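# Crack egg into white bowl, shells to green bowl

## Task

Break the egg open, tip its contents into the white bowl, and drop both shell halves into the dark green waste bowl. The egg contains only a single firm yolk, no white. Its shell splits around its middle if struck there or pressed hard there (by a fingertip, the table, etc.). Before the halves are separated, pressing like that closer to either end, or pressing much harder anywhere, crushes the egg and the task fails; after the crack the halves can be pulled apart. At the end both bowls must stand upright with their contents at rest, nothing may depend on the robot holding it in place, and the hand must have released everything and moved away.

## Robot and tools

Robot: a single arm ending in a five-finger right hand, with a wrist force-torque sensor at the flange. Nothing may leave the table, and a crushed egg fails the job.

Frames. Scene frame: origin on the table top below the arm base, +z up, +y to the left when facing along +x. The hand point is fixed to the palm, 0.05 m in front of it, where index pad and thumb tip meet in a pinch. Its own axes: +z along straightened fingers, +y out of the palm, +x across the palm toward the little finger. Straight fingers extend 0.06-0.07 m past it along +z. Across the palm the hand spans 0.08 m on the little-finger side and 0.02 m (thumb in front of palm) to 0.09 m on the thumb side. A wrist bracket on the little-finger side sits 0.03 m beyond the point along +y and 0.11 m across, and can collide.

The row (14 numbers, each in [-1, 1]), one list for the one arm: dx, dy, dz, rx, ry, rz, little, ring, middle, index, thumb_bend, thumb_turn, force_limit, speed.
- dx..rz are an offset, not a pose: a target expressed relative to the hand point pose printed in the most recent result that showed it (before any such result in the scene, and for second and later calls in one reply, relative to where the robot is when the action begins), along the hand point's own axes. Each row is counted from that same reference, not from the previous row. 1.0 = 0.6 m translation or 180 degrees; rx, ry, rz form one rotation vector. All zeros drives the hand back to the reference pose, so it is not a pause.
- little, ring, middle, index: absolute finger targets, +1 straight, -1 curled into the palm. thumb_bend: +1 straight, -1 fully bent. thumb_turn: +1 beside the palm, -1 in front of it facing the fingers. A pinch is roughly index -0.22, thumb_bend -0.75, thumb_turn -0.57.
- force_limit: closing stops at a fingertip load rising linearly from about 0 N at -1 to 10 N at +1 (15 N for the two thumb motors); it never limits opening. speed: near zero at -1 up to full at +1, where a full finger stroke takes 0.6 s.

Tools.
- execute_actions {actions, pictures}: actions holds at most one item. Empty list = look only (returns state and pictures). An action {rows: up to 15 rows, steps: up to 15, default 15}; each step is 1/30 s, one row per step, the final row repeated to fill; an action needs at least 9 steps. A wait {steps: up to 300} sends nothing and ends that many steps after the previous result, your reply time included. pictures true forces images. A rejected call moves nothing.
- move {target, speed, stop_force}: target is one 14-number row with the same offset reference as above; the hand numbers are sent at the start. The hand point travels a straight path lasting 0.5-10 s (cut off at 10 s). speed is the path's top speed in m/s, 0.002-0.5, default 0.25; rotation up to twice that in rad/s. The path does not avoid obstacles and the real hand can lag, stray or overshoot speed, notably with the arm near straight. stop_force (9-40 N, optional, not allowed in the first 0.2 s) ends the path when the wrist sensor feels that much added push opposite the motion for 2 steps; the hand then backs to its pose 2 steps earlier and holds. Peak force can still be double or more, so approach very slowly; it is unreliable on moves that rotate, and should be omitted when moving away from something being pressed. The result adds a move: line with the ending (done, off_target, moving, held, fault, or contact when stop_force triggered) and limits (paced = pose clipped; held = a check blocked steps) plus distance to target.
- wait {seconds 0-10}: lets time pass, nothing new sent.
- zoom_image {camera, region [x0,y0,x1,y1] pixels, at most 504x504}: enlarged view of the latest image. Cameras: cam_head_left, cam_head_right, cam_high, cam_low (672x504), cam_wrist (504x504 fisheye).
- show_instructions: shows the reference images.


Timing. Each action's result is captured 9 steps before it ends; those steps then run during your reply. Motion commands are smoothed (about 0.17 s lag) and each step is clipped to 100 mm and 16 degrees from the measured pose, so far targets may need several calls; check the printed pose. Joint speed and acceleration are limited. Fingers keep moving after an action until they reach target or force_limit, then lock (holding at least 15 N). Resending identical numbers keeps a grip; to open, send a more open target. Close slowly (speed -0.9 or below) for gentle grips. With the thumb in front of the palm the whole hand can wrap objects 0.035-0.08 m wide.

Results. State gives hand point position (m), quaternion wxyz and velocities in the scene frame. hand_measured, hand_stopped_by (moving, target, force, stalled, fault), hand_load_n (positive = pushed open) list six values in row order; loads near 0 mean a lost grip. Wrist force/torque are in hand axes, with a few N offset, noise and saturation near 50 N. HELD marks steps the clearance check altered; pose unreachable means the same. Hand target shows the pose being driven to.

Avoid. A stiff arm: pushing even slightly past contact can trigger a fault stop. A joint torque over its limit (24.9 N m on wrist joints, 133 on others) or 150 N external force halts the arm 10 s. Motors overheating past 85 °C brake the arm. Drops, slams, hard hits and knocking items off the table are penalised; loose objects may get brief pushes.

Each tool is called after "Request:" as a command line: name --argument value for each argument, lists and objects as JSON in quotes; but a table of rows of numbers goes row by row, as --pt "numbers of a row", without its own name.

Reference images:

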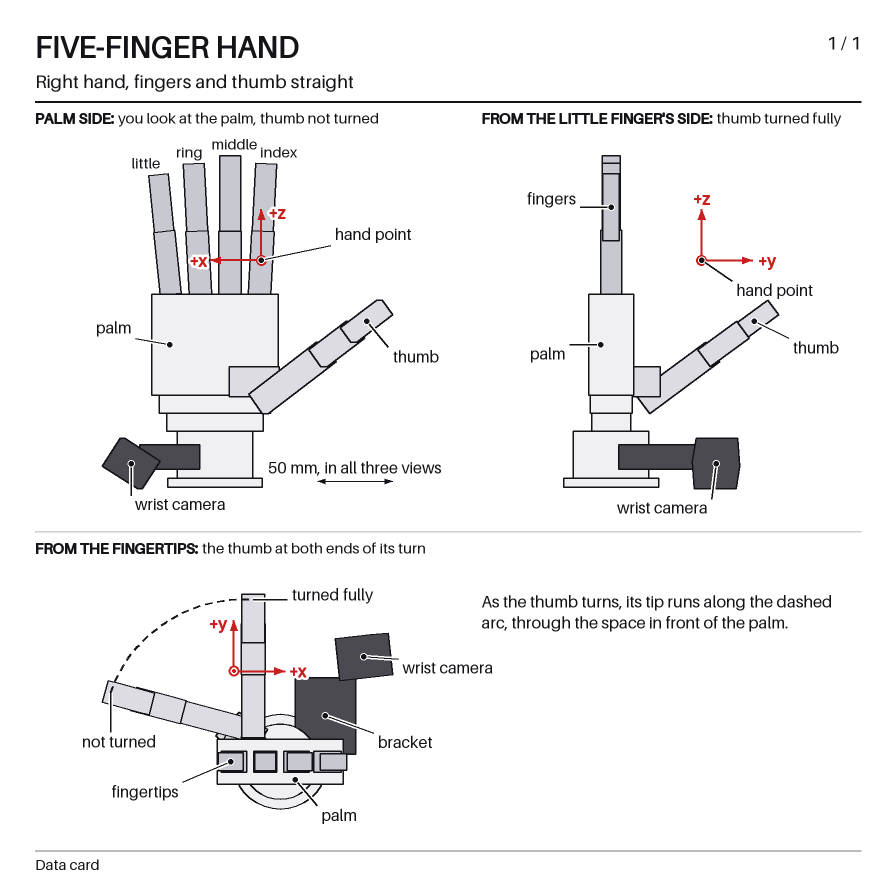

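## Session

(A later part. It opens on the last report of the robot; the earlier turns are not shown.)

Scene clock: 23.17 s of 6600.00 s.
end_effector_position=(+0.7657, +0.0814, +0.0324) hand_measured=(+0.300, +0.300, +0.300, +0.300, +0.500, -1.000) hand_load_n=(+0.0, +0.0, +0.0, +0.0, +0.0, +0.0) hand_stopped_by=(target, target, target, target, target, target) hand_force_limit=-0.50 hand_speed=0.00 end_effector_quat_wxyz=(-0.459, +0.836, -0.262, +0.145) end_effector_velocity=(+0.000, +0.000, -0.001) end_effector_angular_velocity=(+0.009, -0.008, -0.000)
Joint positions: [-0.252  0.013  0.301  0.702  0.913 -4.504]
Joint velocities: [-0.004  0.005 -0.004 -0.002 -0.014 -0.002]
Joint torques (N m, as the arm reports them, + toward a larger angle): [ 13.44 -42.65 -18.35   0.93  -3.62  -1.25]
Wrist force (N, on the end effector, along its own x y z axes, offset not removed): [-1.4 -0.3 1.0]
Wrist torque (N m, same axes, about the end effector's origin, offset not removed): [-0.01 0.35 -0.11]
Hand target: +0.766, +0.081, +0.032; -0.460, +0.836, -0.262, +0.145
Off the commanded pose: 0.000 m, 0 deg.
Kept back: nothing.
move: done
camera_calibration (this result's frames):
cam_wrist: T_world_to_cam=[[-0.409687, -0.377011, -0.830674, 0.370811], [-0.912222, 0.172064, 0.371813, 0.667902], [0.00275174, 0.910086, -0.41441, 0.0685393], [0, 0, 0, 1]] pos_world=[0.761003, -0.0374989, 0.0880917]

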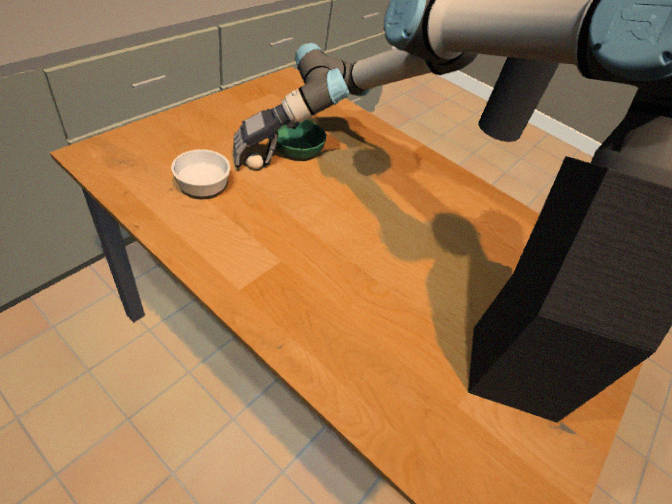

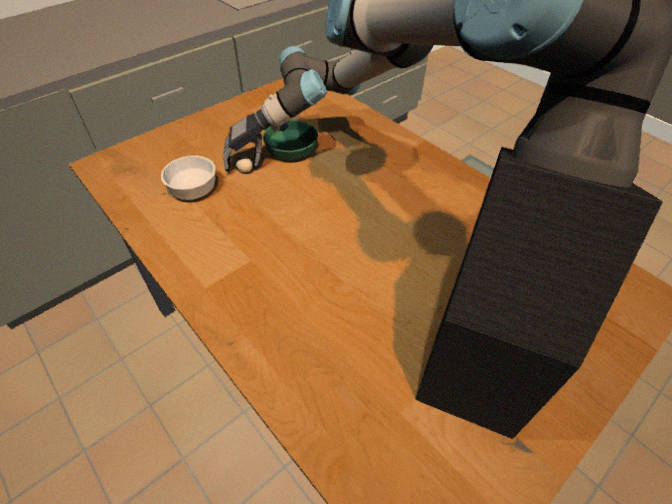

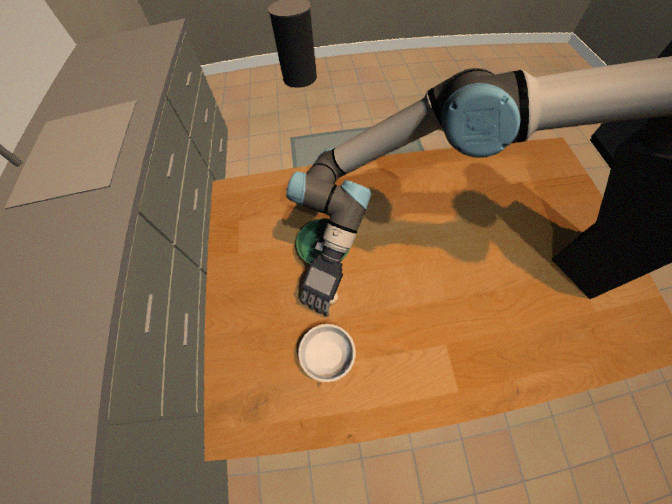

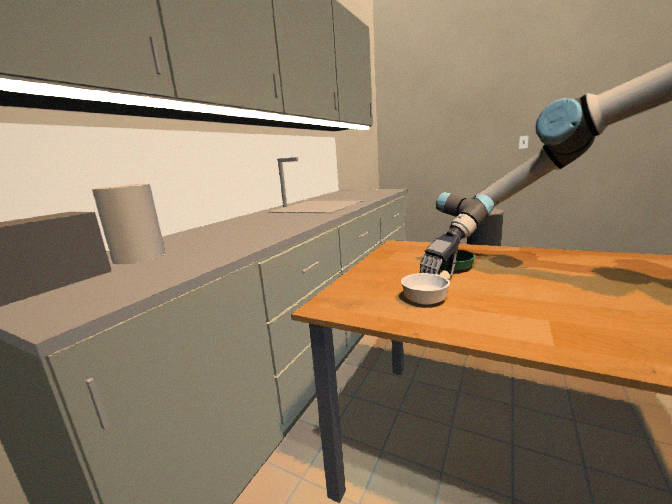

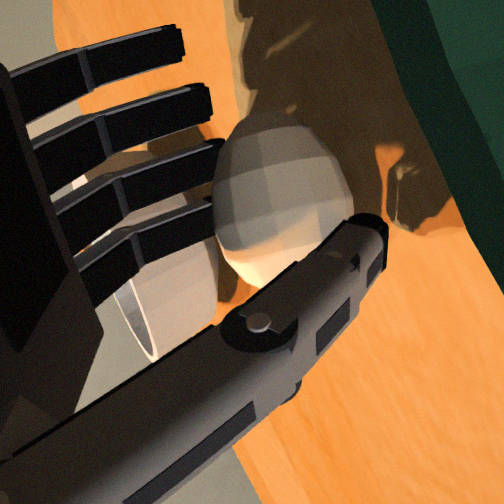

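Request:
move --target '[0,0.005,0.003,0,0,0,0.3,0.3,-0.4,-0.4,0.2,-1,-0.5,-0.9]' --speed 0.03

Request:
zoom_image --camera "cam_head_left" --region '[190, 80, 330, 190]'

Scene clock: 25.53 s of 6600.00 s.
end_effector_position=(+0.7656, +0.0814, +0.0289) hand_measured=(+0.300, +0.300, +0.074, +0.008, +0.360, -1.000) hand_load_n=(+0.0, +0.0, +2.0, +3.0, +5.0, +0.5) hand_stopped_by=(target, target, force, force, force, target) hand_force_limit=-0.50 hand_speed=-0.90 end_effector_quat_wxyz=(-0.459, +0.836, -0.262, +0.145) end_effector_velocity=(+0.000, +0.000, -0.000) end_effector_angular_velocity=(+0.000, -0.001, -0.000)
Joint positions: [-0.253  0.029  0.276  0.712  0.912 -4.506]
Joint velocities: [ 0.     0.    -0.    -0.001 -0.001 -0.   ]
Joint torques (N m, as the arm reports them, + toward a larger angle): [ 13.79 -44.46 -17.91   3.73   0.57  -1.41]
Wrist force (N, on the end effector, along its own x y z axes, offset not removed): [1.7 5.4 -4.8]
Wrist torque (N m, same axes, about the end effector's origin, offset not removed): [0.90 0.13 0.35]
Hand target: +0.766, +0.081, +0.029; -0.459, +0.836, -0.262, +0.145
Off the commanded pose: 0.000 m, 0 deg.
Kept back: nothing.
move: done
camera_calibration (this result's frames):
cam_wrist: T_world_to_cam=[[-0.409692, -0.377016, -0.830669, 0.367859], [-0.91222, 0.172066, 0.371818, 0.669161], [0.00274863, 0.910084, -0.414415, 0.0671555], [0, 0, 0, 1]] pos_world=[0.760947, -0.0375681, 0.0845937]

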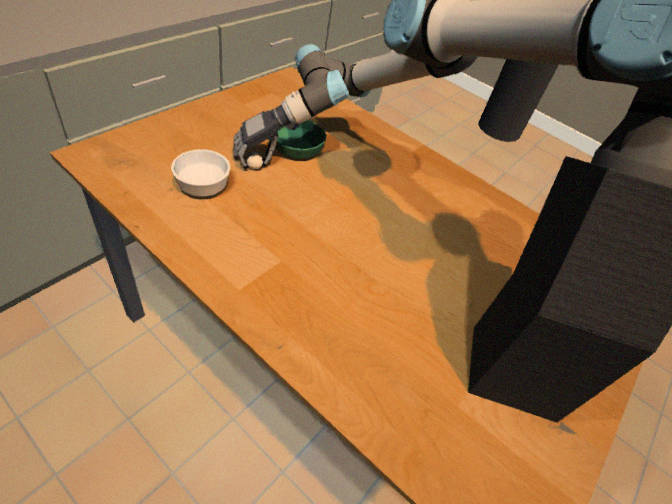

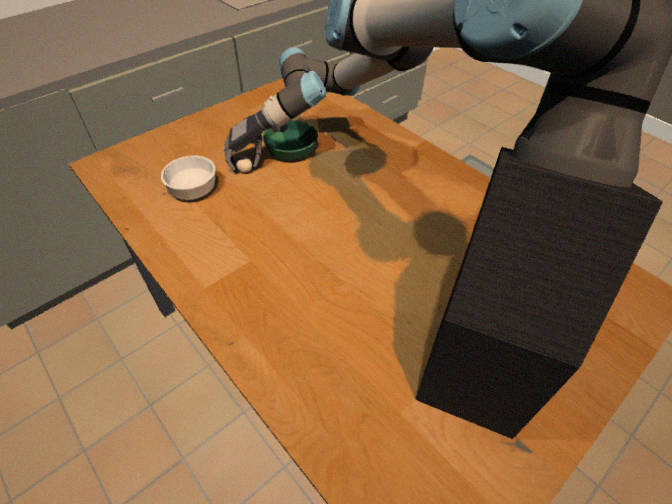

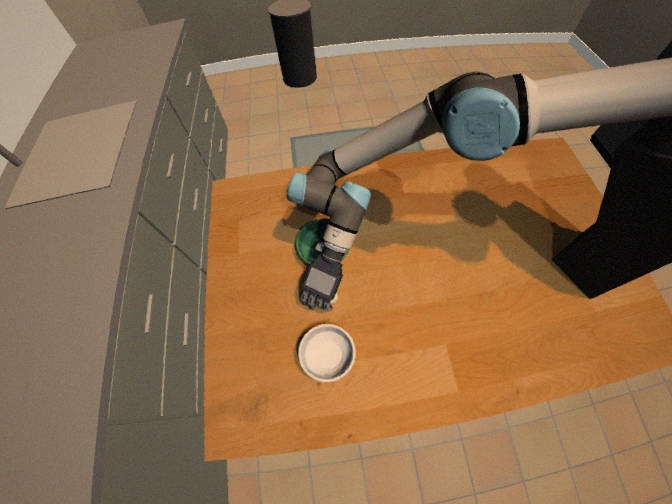

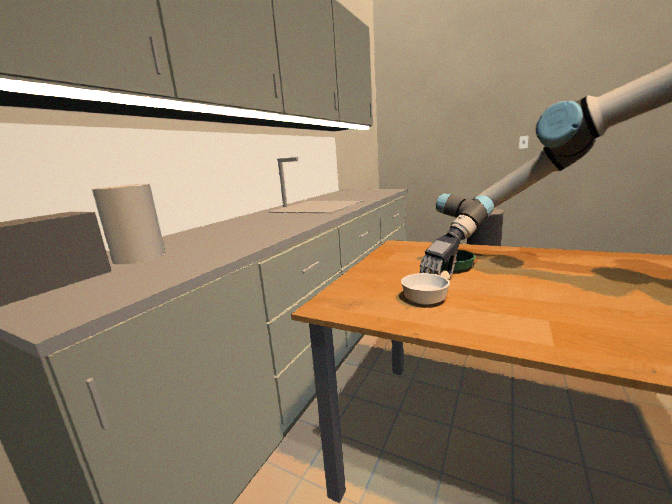

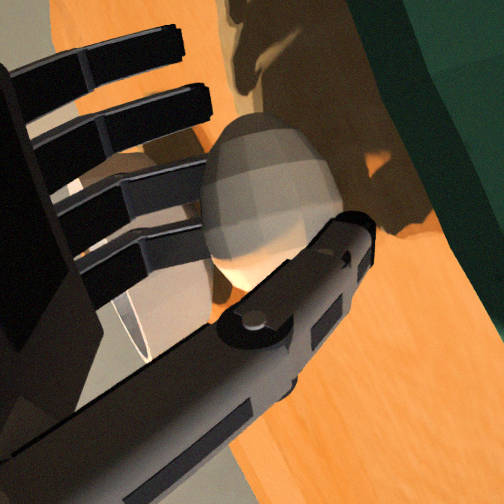

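Region (190, 80, 330, 190) of cam_head_left's 672x504 image, scaled by 3.600, with more detail than that image has; it fills the top 396 rows of this view, and the rest is white.

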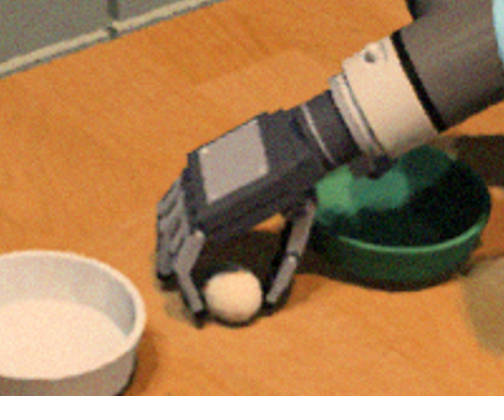

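Request:
move --target '[-0.263,0.047,-0.092,0,0.328,0.208,0.3,0.3,-0.4,-0.4,0.2,-1,-0.5,-0.9]' --speed 0.12

Request:
move --target '[0,0.008,0.005,0,0,0,0.3,0.3,-0.4,-0.4,0.2,-1,-0.5,-0.9]' --speed 0.02

Request:
move --target '[0,0,0,0,0,0,0.4,0.4,0.35,0.35,0.7,-1,-0.5,-0.7]'

Request:
move --target '[0,-0.12,-0.12,0,-0.13,-0.08,0.4,0.4,0.35,0.35,0.7,-1,-0.5,-0.7]' --speed 0.1

Request:
zoom_image --camera "cam_high" --region '[320, 240, 480, 360]'

Scene clock: 31.90 s of 6600.00 s.
end_effector_position=(+0.6011, +0.1206, +0.0352) hand_measured=(+0.300, +0.300, +0.074, +0.008, +0.360, -1.000) hand_load_n=(+0.0, +0.0, +2.0, +3.0, +5.0, +0.5) hand_stopped_by=(target, target, force, force, force, target) hand_force_limit=-0.50 hand_speed=-0.90 end_effector_quat_wxyz=(+0.294, -0.535, +0.694, -0.382) end_effector_velocity=(-0.002, +0.001, -0.000) end_effector_angular_velocity=(-0.000, +0.001, -0.013)
Joint positions: [-0.059 -0.384  1.773 -1.164  1.792 -3.472]
Joint velocities: [ 0.006  0.004  0.002 -0.008  0.017  0.007]
Joint torques (N m, as the arm reports them, + toward a larger angle): [ 33.55 -32.49   9.02  -1.34   1.52   1.76]
Wrist force (N, on the end effector, along its own x y z axes, offset not removed): [0.8 1.2 1.8]
Wrist torque (N m, same axes, about the end effector's origin, offset not removed): [0.00 -0.07 0.02]
Hand target: +0.601, +0.121, +0.035; +0.294, -0.534, +0.694, -0.382
Off the commanded pose: 0.001 m, 0 deg.
Kept back: nothing.
move: done
camera_calibration (this result's frames):
cam_wrist: T_world_to_cam=[[-0.493956, 0.255193, -0.831195, 0.294899], [-0.15278, 0.915613, 0.371903, -0.0362655], [0.855959, 0.310693, -0.413284, -0.406063], [0, 0, 0, 1]] pos_world=[0.4877, 0.0841102, 0.0907865]

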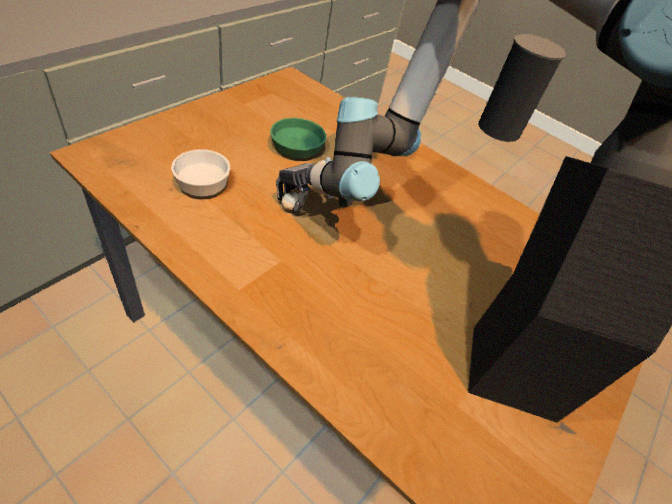

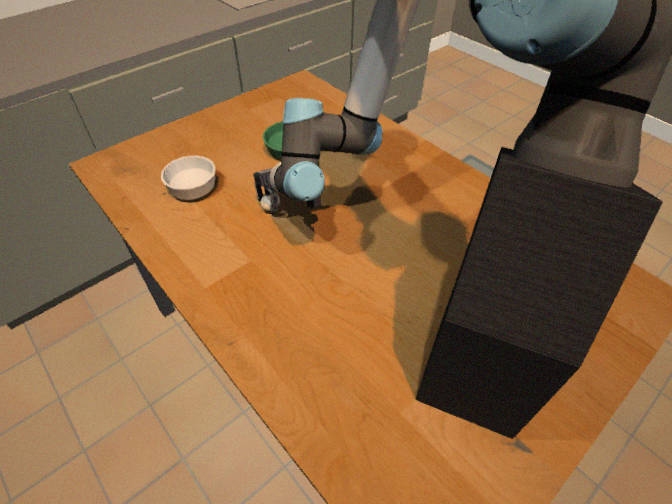

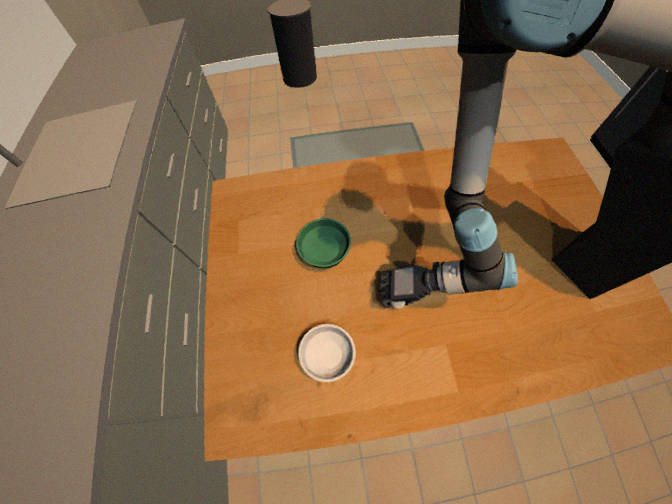

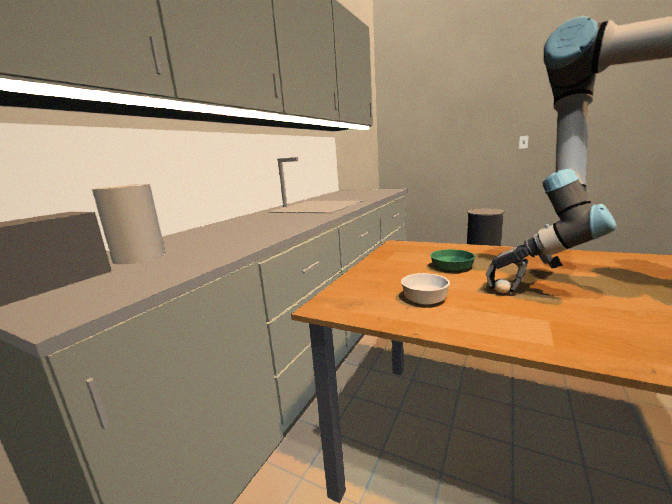

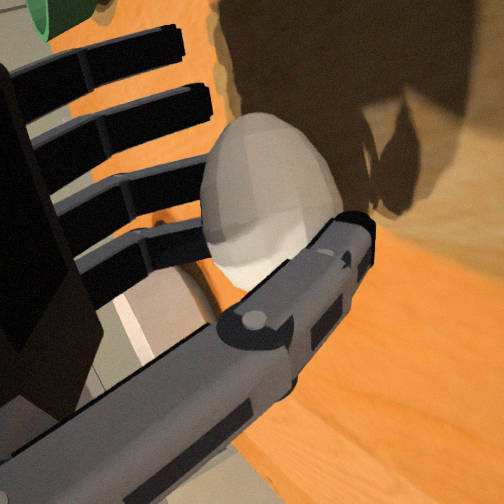

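Scene clock: 32.60 s of 6600.00 s.
end_effector_position=(+0.6010, +0.1207, +0.0298) hand_measured=(+0.300, +0.300, +0.074, +0.008, +0.360, -1.000) hand_load_n=(+0.0, +0.0, +2.0, +3.0, +5.0, +0.5) hand_stopped_by=(target, target, force, force, force, target) hand_force_limit=-0.50 hand_speed=-0.90 end_effector_quat_wxyz=(+0.294, -0.535, +0.694, -0.382) end_effector_velocity=(-0.000, -0.000, -0.003) end_effector_angular_velocity=(-0.000, +0.001, +0.000)
Joint positions: [-0.064 -0.372  1.764 -1.167  1.788 -3.473]
Joint velocities: [-0.002  0.005 -0.004 -0.    -0.002 -0.001]
Joint torques (N m, as the arm reports them, + toward a larger angle): [  9.28 -31.39  -1.96  -0.68  -2.73  -1.45]
Wrist force (N, on the end effector, along its own x y z axes, offset not removed): [3.6 1.5 -1.0]
Wrist torque (N m, same axes, about the end effector's origin, offset not removed): [0.10 -0.50 0.45]
Hand target: +0.601, +0.121, +0.030; +0.294, -0.535, +0.694, -0.382
Off the commanded pose: 0.000 m, 0 deg.
Kept back: nothing.
move: done
camera_calibration (this result's frames):
cam_wrist: T_world_to_cam=[[-0.49396, 0.255189, -0.831193, 0.290393], [-0.152783, 0.915612, 0.371903, -0.0342803], [0.855956, 0.310698, -0.413287, -0.408258], [0, 0, 0, 1]] pos_world=[0.487656, 0.0841271, 0.0853937]

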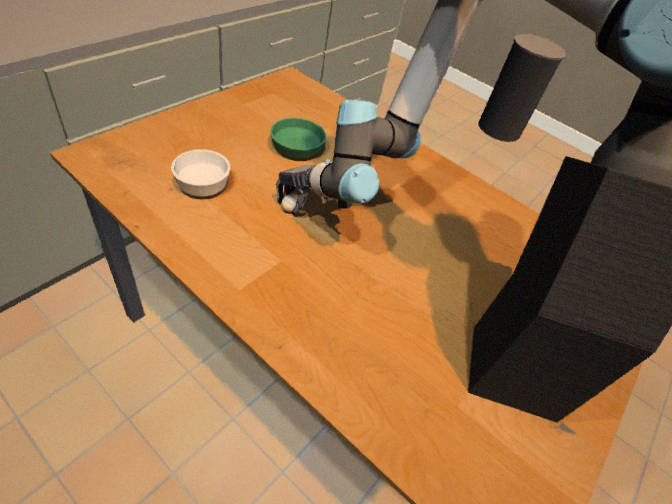

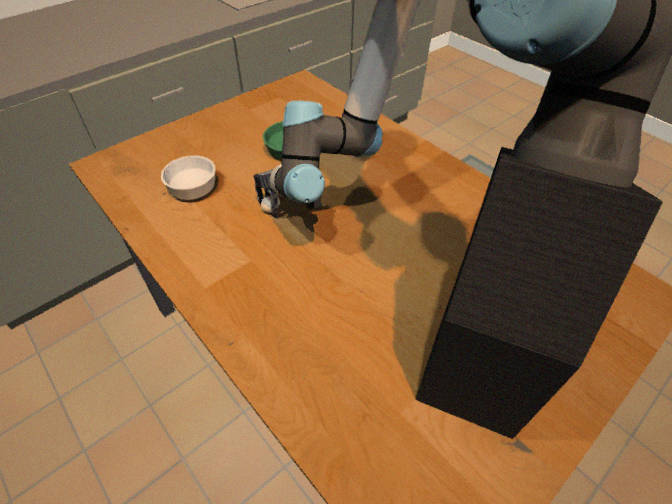

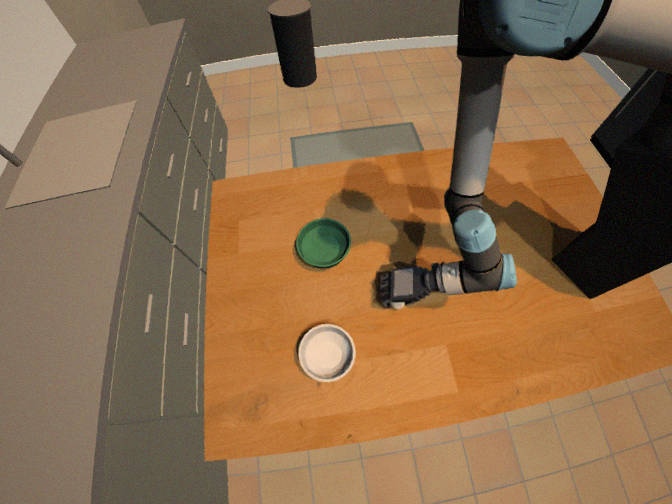

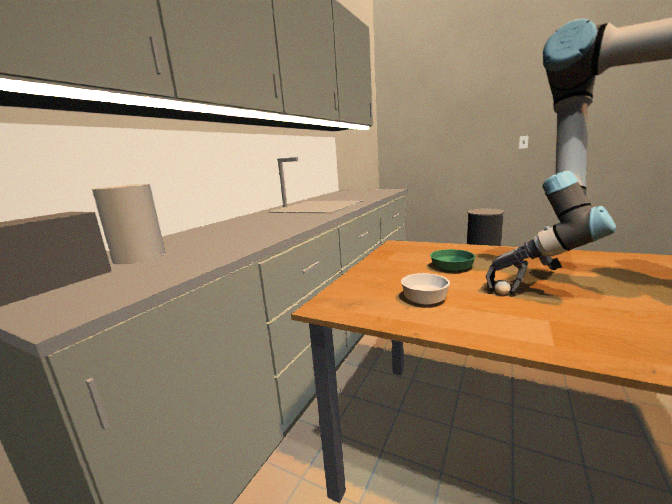

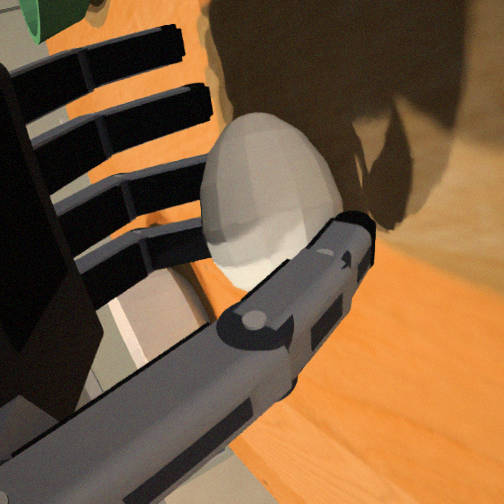

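Scene clock: 33.97 s of 6600.00 s.
end_effector_position=(+0.6010, +0.1206, +0.0298) hand_measured=(+0.400, +0.400, +0.350, +0.350, +0.700, -1.000) hand_load_n=(+0.0, +0.0, +0.0, +0.0, +0.0, +0.0) hand_stopped_by=(target, target, target, target, target, target) hand_force_limit=-0.50 hand_speed=-0.70 end_effector_quat_wxyz=(+0.294, -0.535, +0.694, -0.382) end_effector_velocity=(-0.000, +0.001, -0.000) end_effector_angular_velocity=(+0.001, +0.000, +0.002)
Joint positions: [-0.064 -0.372  1.764 -1.167  1.788 -3.473]
Joint velocities: [ 0.     0.     0.     0.001 -0.002  0.   ]
Joint torques (N m, as the arm reports them, + toward a larger angle): [ 33.9  -46.06   8.94   1.57   1.85  -0.15]
Wrist force (N, on the end effector, along its own x y z axes, offset not removed): [-0.8 4.2 1.1]
Wrist torque (N m, same axes, about the end effector's origin, offset not removed): [0.70 0.34 0.18]
Hand target: +0.601, +0.121, +0.030; +0.294, -0.535, +0.694, -0.382
Off the commanded pose: 0.000 m, 0 deg.
Kept back: nothing.
move: done
camera_calibration (this result's frames):
cam_wrist: T_world_to_cam=[[-0.493958, 0.255193, -0.831193, 0.290388], [-0.152721, 0.915634, 0.371876, -0.0342702], [0.855968, 0.310632, -0.413311, -0.408249], [0, 0, 0, 1]] pos_world=[0.487654, 0.0840892, 0.0853786]

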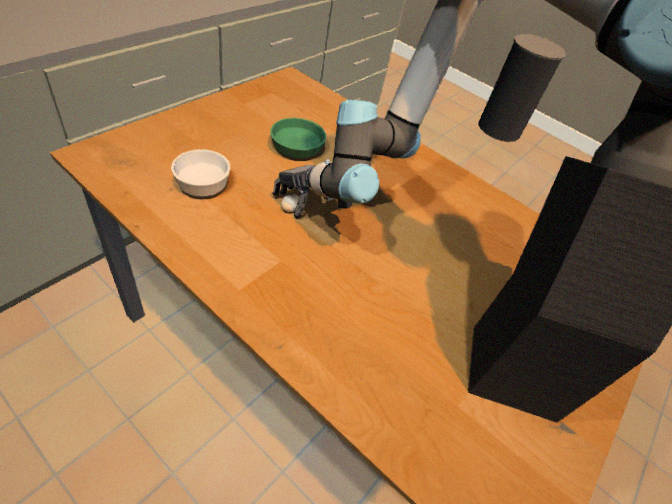

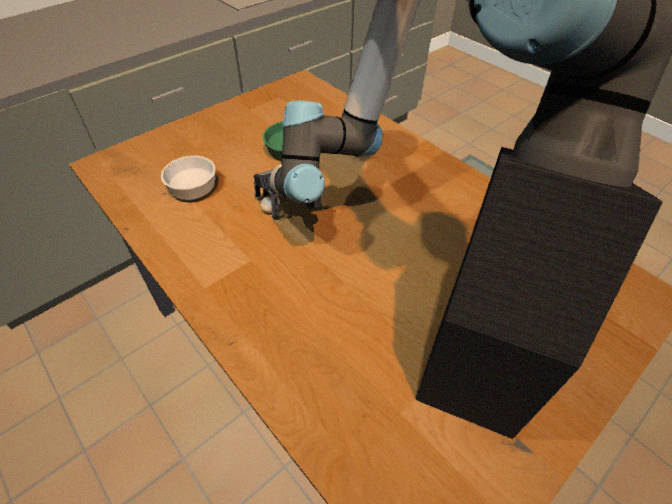

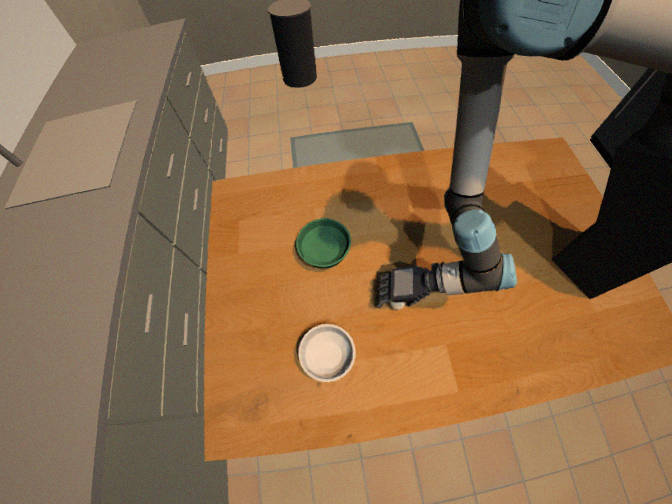

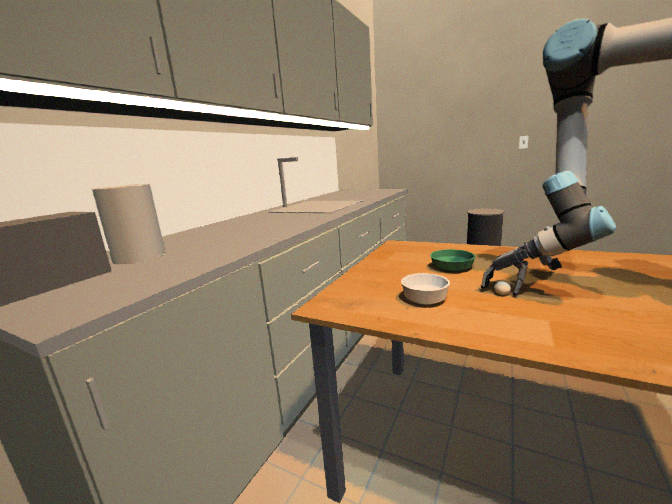

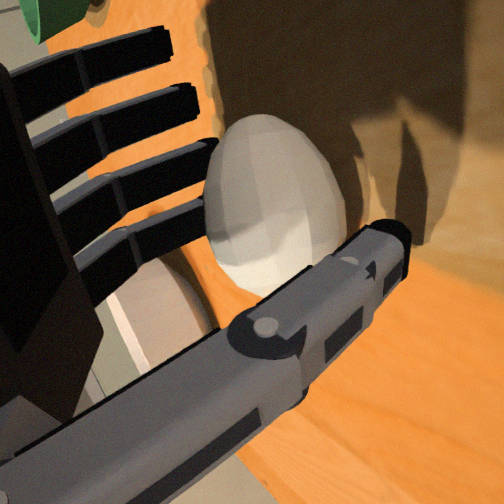

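Scene clock: 36.77 s of 6600.00 s.
end_effector_position=(+0.5798, +0.1262, +0.1288) hand_measured=(+0.400, +0.400, +0.350, +0.350, +0.700, -1.000) hand_load_n=(+0.0, +0.0, +0.0, +0.0, +0.0, +0.0) hand_stopped_by=(target, target, target, target, target, target) hand_force_limit=-0.50 hand_speed=-0.70 end_effector_quat_wxyz=(-0.378, +0.683, -0.548, +0.300) end_effector_velocity=(-0.000, -0.000, +0.002) end_effector_angular_velocity=(-0.000, +0.001, +0.011)
Joint positions: [-0.152 -0.655  1.939 -0.875  1.341 -3.757]
Joint velocities: [-0.002 -0.006 -0.     0.013 -0.009 -0.008]
Joint torques (N m, as the arm reports them, + toward a larger angle): [  6.26 -44.92   7.55   2.41  -2.93  -1.63]
Wrist force (N, on the end effector, along its own x y z axes, offset not removed): [0.5 6.0 2.6]
Wrist torque (N m, same axes, about the end effector's origin, offset not removed): [0.71 -0.04 -0.13]
Hand target: +0.580, +0.126, +0.129; -0.378, +0.683, -0.548, +0.299
Off the commanded pose: 0.000 m, 0 deg.
Kept back: nothing.
move: done
camera_calibration (this result's frames):
cam_wrist: T_world_to_cam=[[-0.555912, 0.00412805, -0.831231, 0.428373], [-0.557108, 0.74031, 0.37626, 0.176597], [0.616922, 0.672253, -0.409247, -0.258424], [0, 0, 0, 1]] pos_world=[0.495948, 0.0412215, 0.183871]

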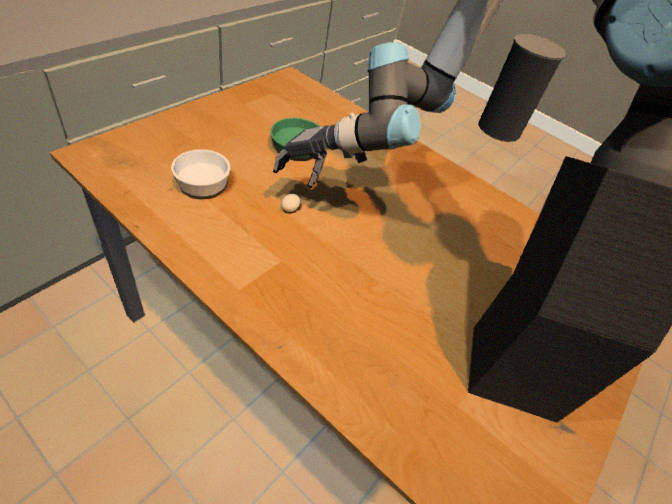

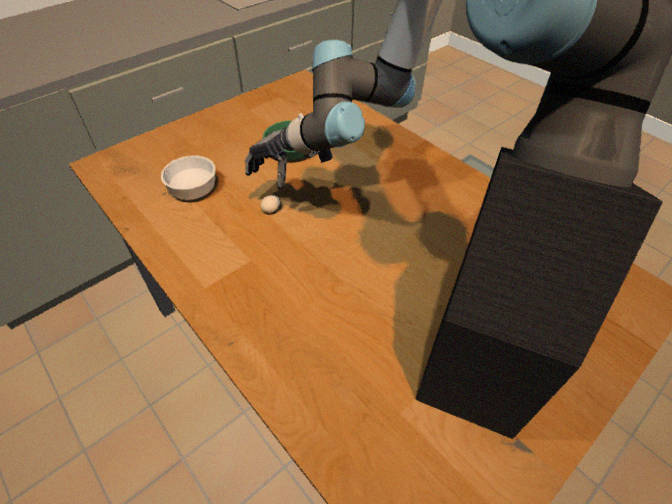

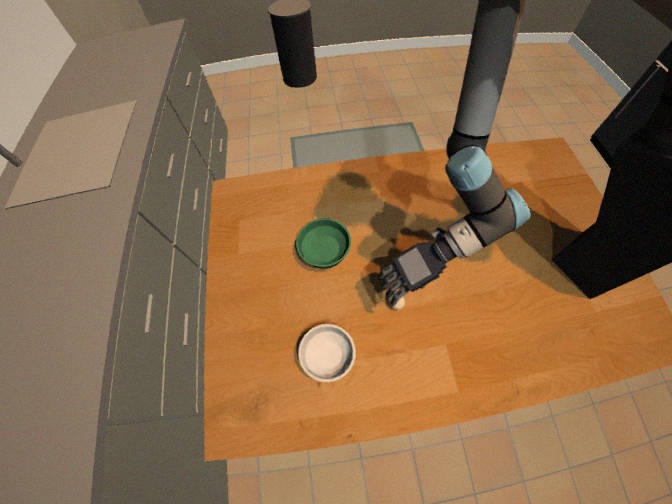

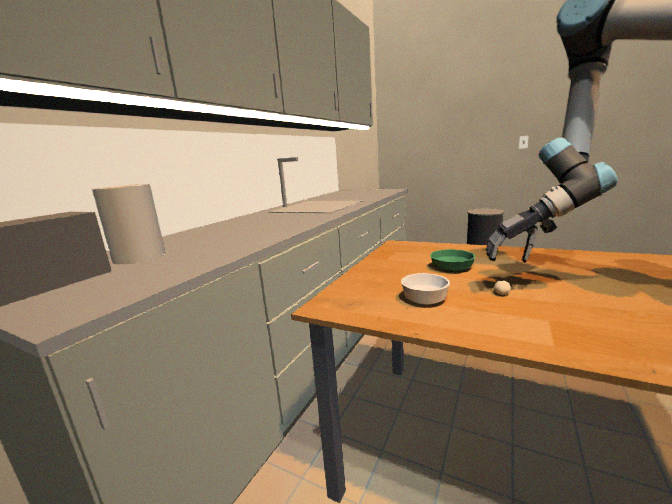

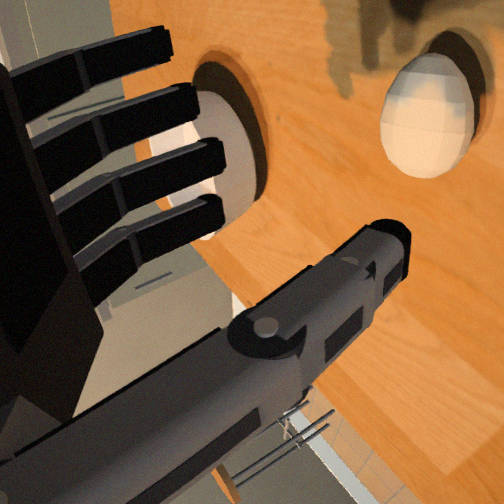

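Region (320, 240, 480, 360) of cam_high's 672x504 image, scaled by 3.150, with more detail than that image has; it fills the top 378 rows of this view, and the rest is white.

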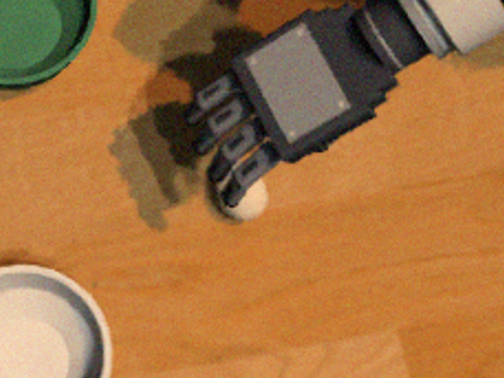

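Request:
move --target '[0.012,0.129,0.108,0,-0.018,-0.012,0.4,0.4,0.35,0.35,0.7,-1,-0.5,-0.7]' --speed 0.08

Request:
move --target '[0,0,0,0,0,0,0.4,0.4,-0.4,-0.4,0.2,-1,-0.5,-0.9]'

Request:
zoom_image --camera "cam_head_right" --region '[230, 160, 320, 230]'

Scene clock: 39.23 s of 6600.00 s.
end_effector_position=(+0.5942, +0.1228, +0.0289) hand_measured=(+0.400, +0.400, +0.350, +0.350, +0.700, -1.000) hand_load_n=(+0.0, +0.0, +0.0, +0.0, +0.0, +0.0) hand_stopped_by=(target, target, target, target, target, target) hand_force_limit=-0.50 hand_speed=-0.70 end_effector_quat_wxyz=(-0.388, +0.701, -0.524, +0.287) end_effector_velocity=(+0.000, +0.000, -0.002) end_effector_angular_velocity=(+0.001, +0.000, +0.002)
Joint positions: [-0.245 -0.436  1.727 -0.834  1.212 -3.846]
Joint velocities: [-0.001  0.005 -0.005  0.002 -0.003 -0.002]
Joint torques (N m, as the arm reports them, + toward a larger angle): [  7.44 -33.29  -2.81   2.21  -3.04  -1.66]
Wrist force (N, on the end effector, along its own x y z axes, offset not removed): [3.1 0.7 -4.7]
Wrist torque (N m, same axes, about the end effector's origin, offset not removed): [0.49 -0.17 0.40]
Hand target: +0.594, +0.123, +0.029; -0.388, +0.701, -0.524, +0.287
Off the commanded pose: 0.000 m, 0 deg.
Kept back: nothing.
move: done
camera_calibration (this result's frames):
cam_wrist: T_world_to_cam=[[-0.554304, -0.0349523, -0.83158, 0.35717], [-0.606318, 0.701428, 0.37467, 0.258767], [0.570197, 0.711883, -0.409997, -0.283017], [0, 0, 0, 1]] pos_world=[0.516251, 0.0324528, 0.0840272]

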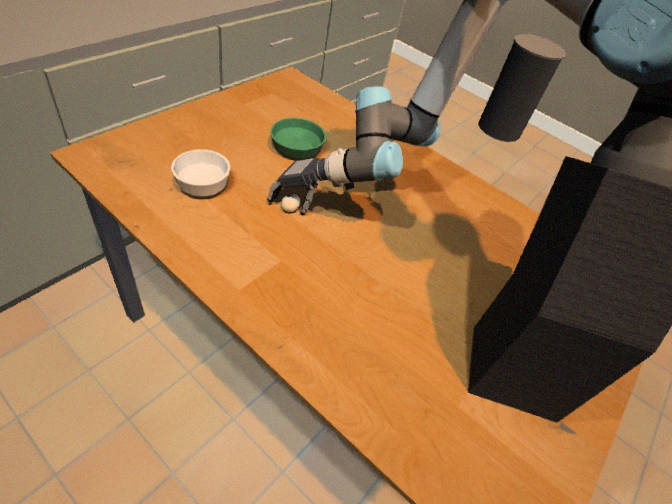

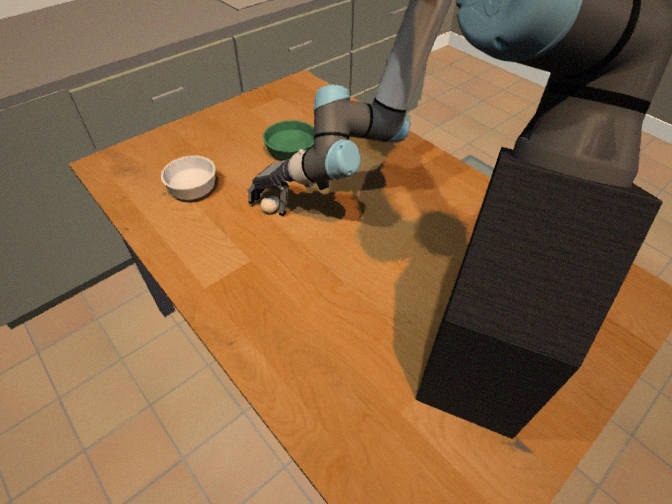

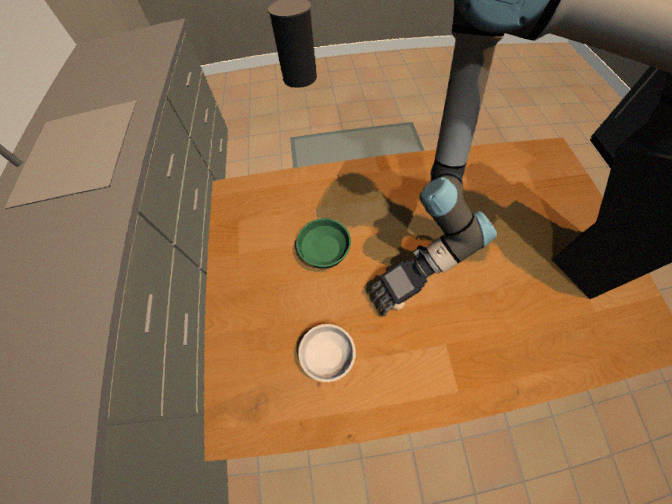

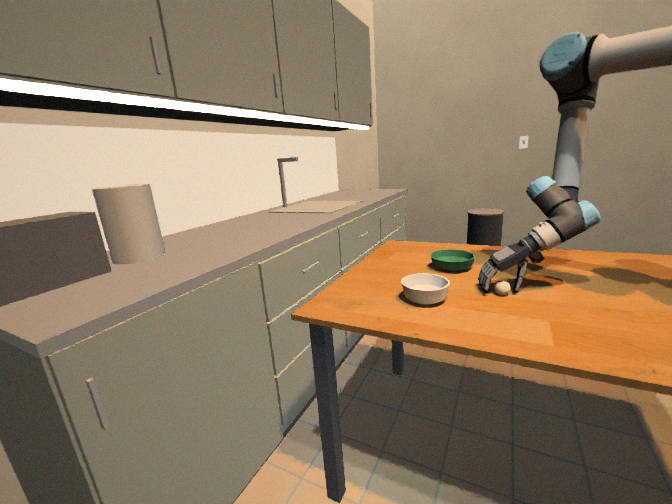

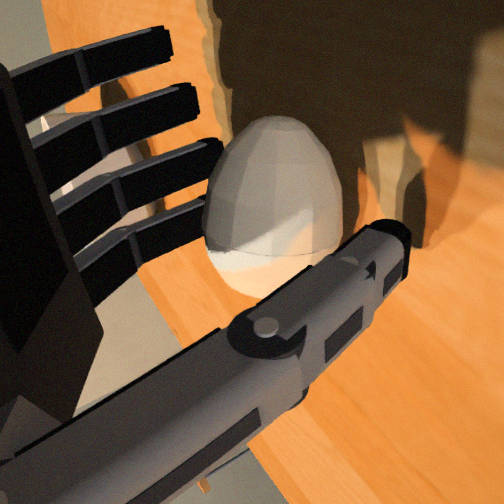

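Scene clock: 41.83 s of 6600.00 s.
end_effector_position=(+0.5942, +0.1228, +0.0289) hand_measured=(+0.400, +0.400, -0.014, -0.042, +0.472, -1.000) hand_load_n=(+0.0, +0.0, +1.5, +3.5, +5.0, +0.0) hand_stopped_by=(target, target, force, force, force, target) hand_force_limit=-0.50 hand_speed=-0.90 end_effector_quat_wxyz=(-0.388, +0.701, -0.524, +0.287) end_effector_velocity=(-0.001, +0.001, -0.001) end_effector_angular_velocity=(+0.001, +0.002, +0.001)
Joint positions: [-0.245 -0.436  1.727 -0.834  1.212 -3.846]
Joint velocities: [ 0.     0.002  0.     0.001  0.    -0.   ]
Joint torques (N m, as the arm reports them, + toward a larger angle): [ 34.42 -46.     9.95  -0.15   1.32   1.65]
Wrist force (N, on the end effector, along its own x y z axes, offset not removed): [-0.8 0.6 0.8]
Wrist torque (N m, same axes, about the end effector's origin, offset not removed): [-0.02 0.09 -0.33]
Hand target: +0.594, +0.123, +0.029; -0.388, +0.701, -0.524, +0.287
Off the commanded pose: 0.000 m, 0 deg.
Kept back: nothing.
move: done
camera_calibration (this result's frames):
cam_wrist: T_world_to_cam=[[-0.554307, -0.0349501, -0.831578, 0.357169], [-0.606309, 0.701436, 0.374669, 0.258766], [0.570204, 0.711875, -0.410002, -0.283016], [0, 0, 0, 1]] pos_world=[0.51625, 0.0324472, 0.0840255]

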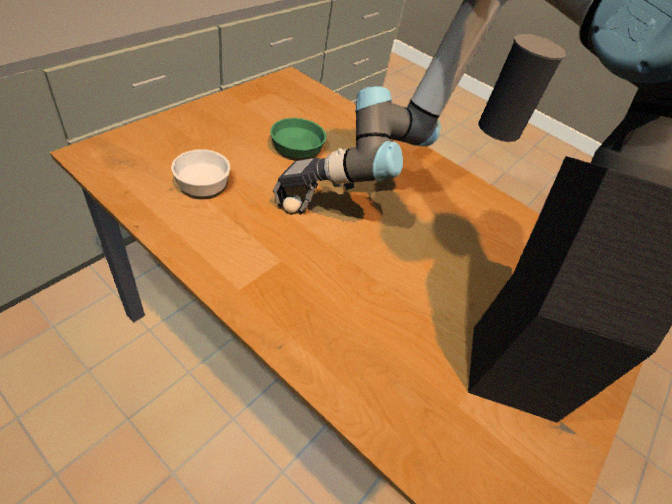

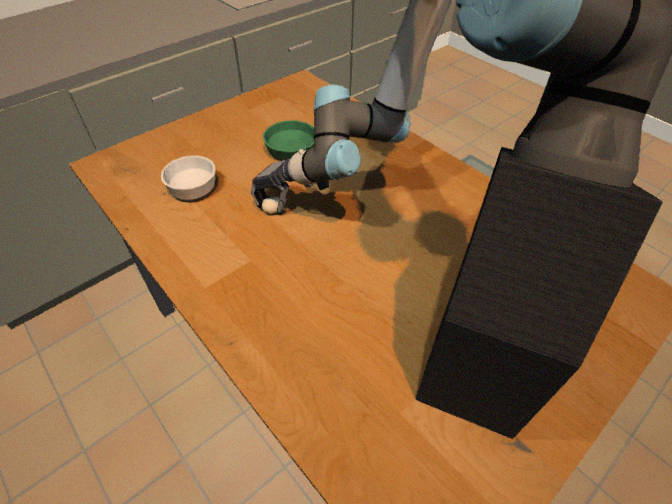

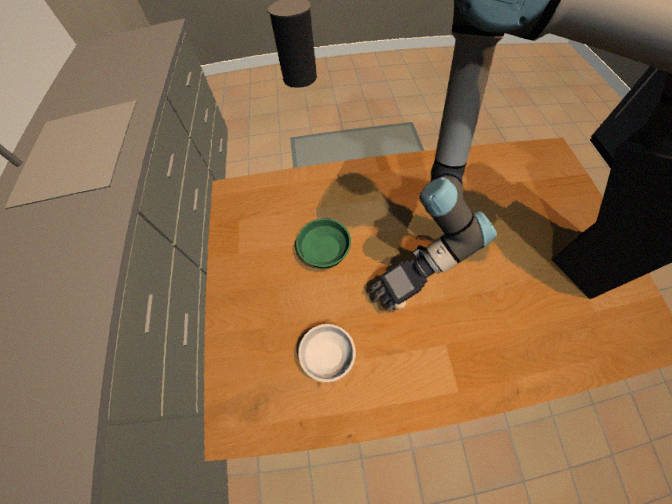

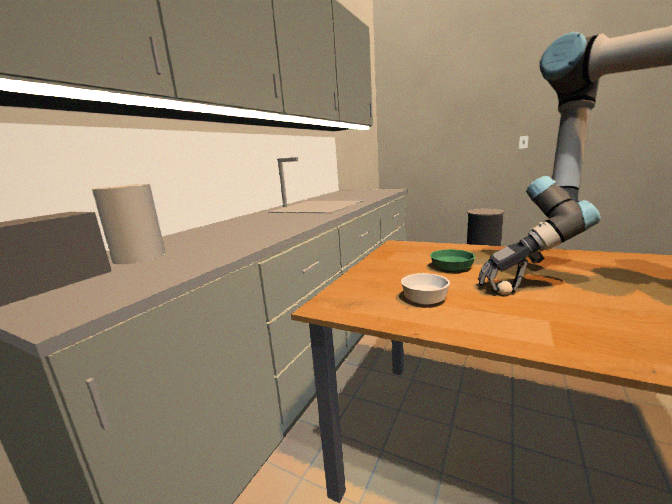

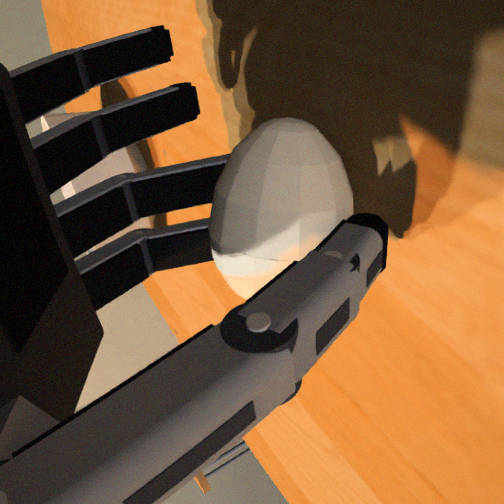

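Region (230, 160, 320, 230) of cam_head_right's 672x504 image, scaled by 5.600, with more detail than that image has.

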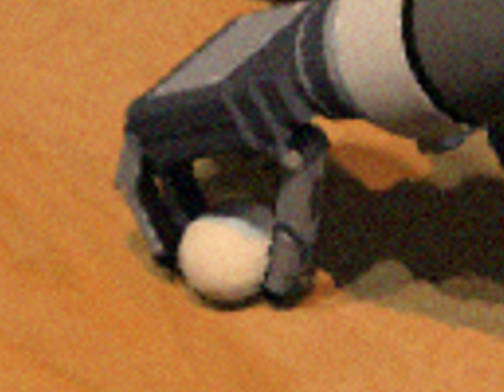

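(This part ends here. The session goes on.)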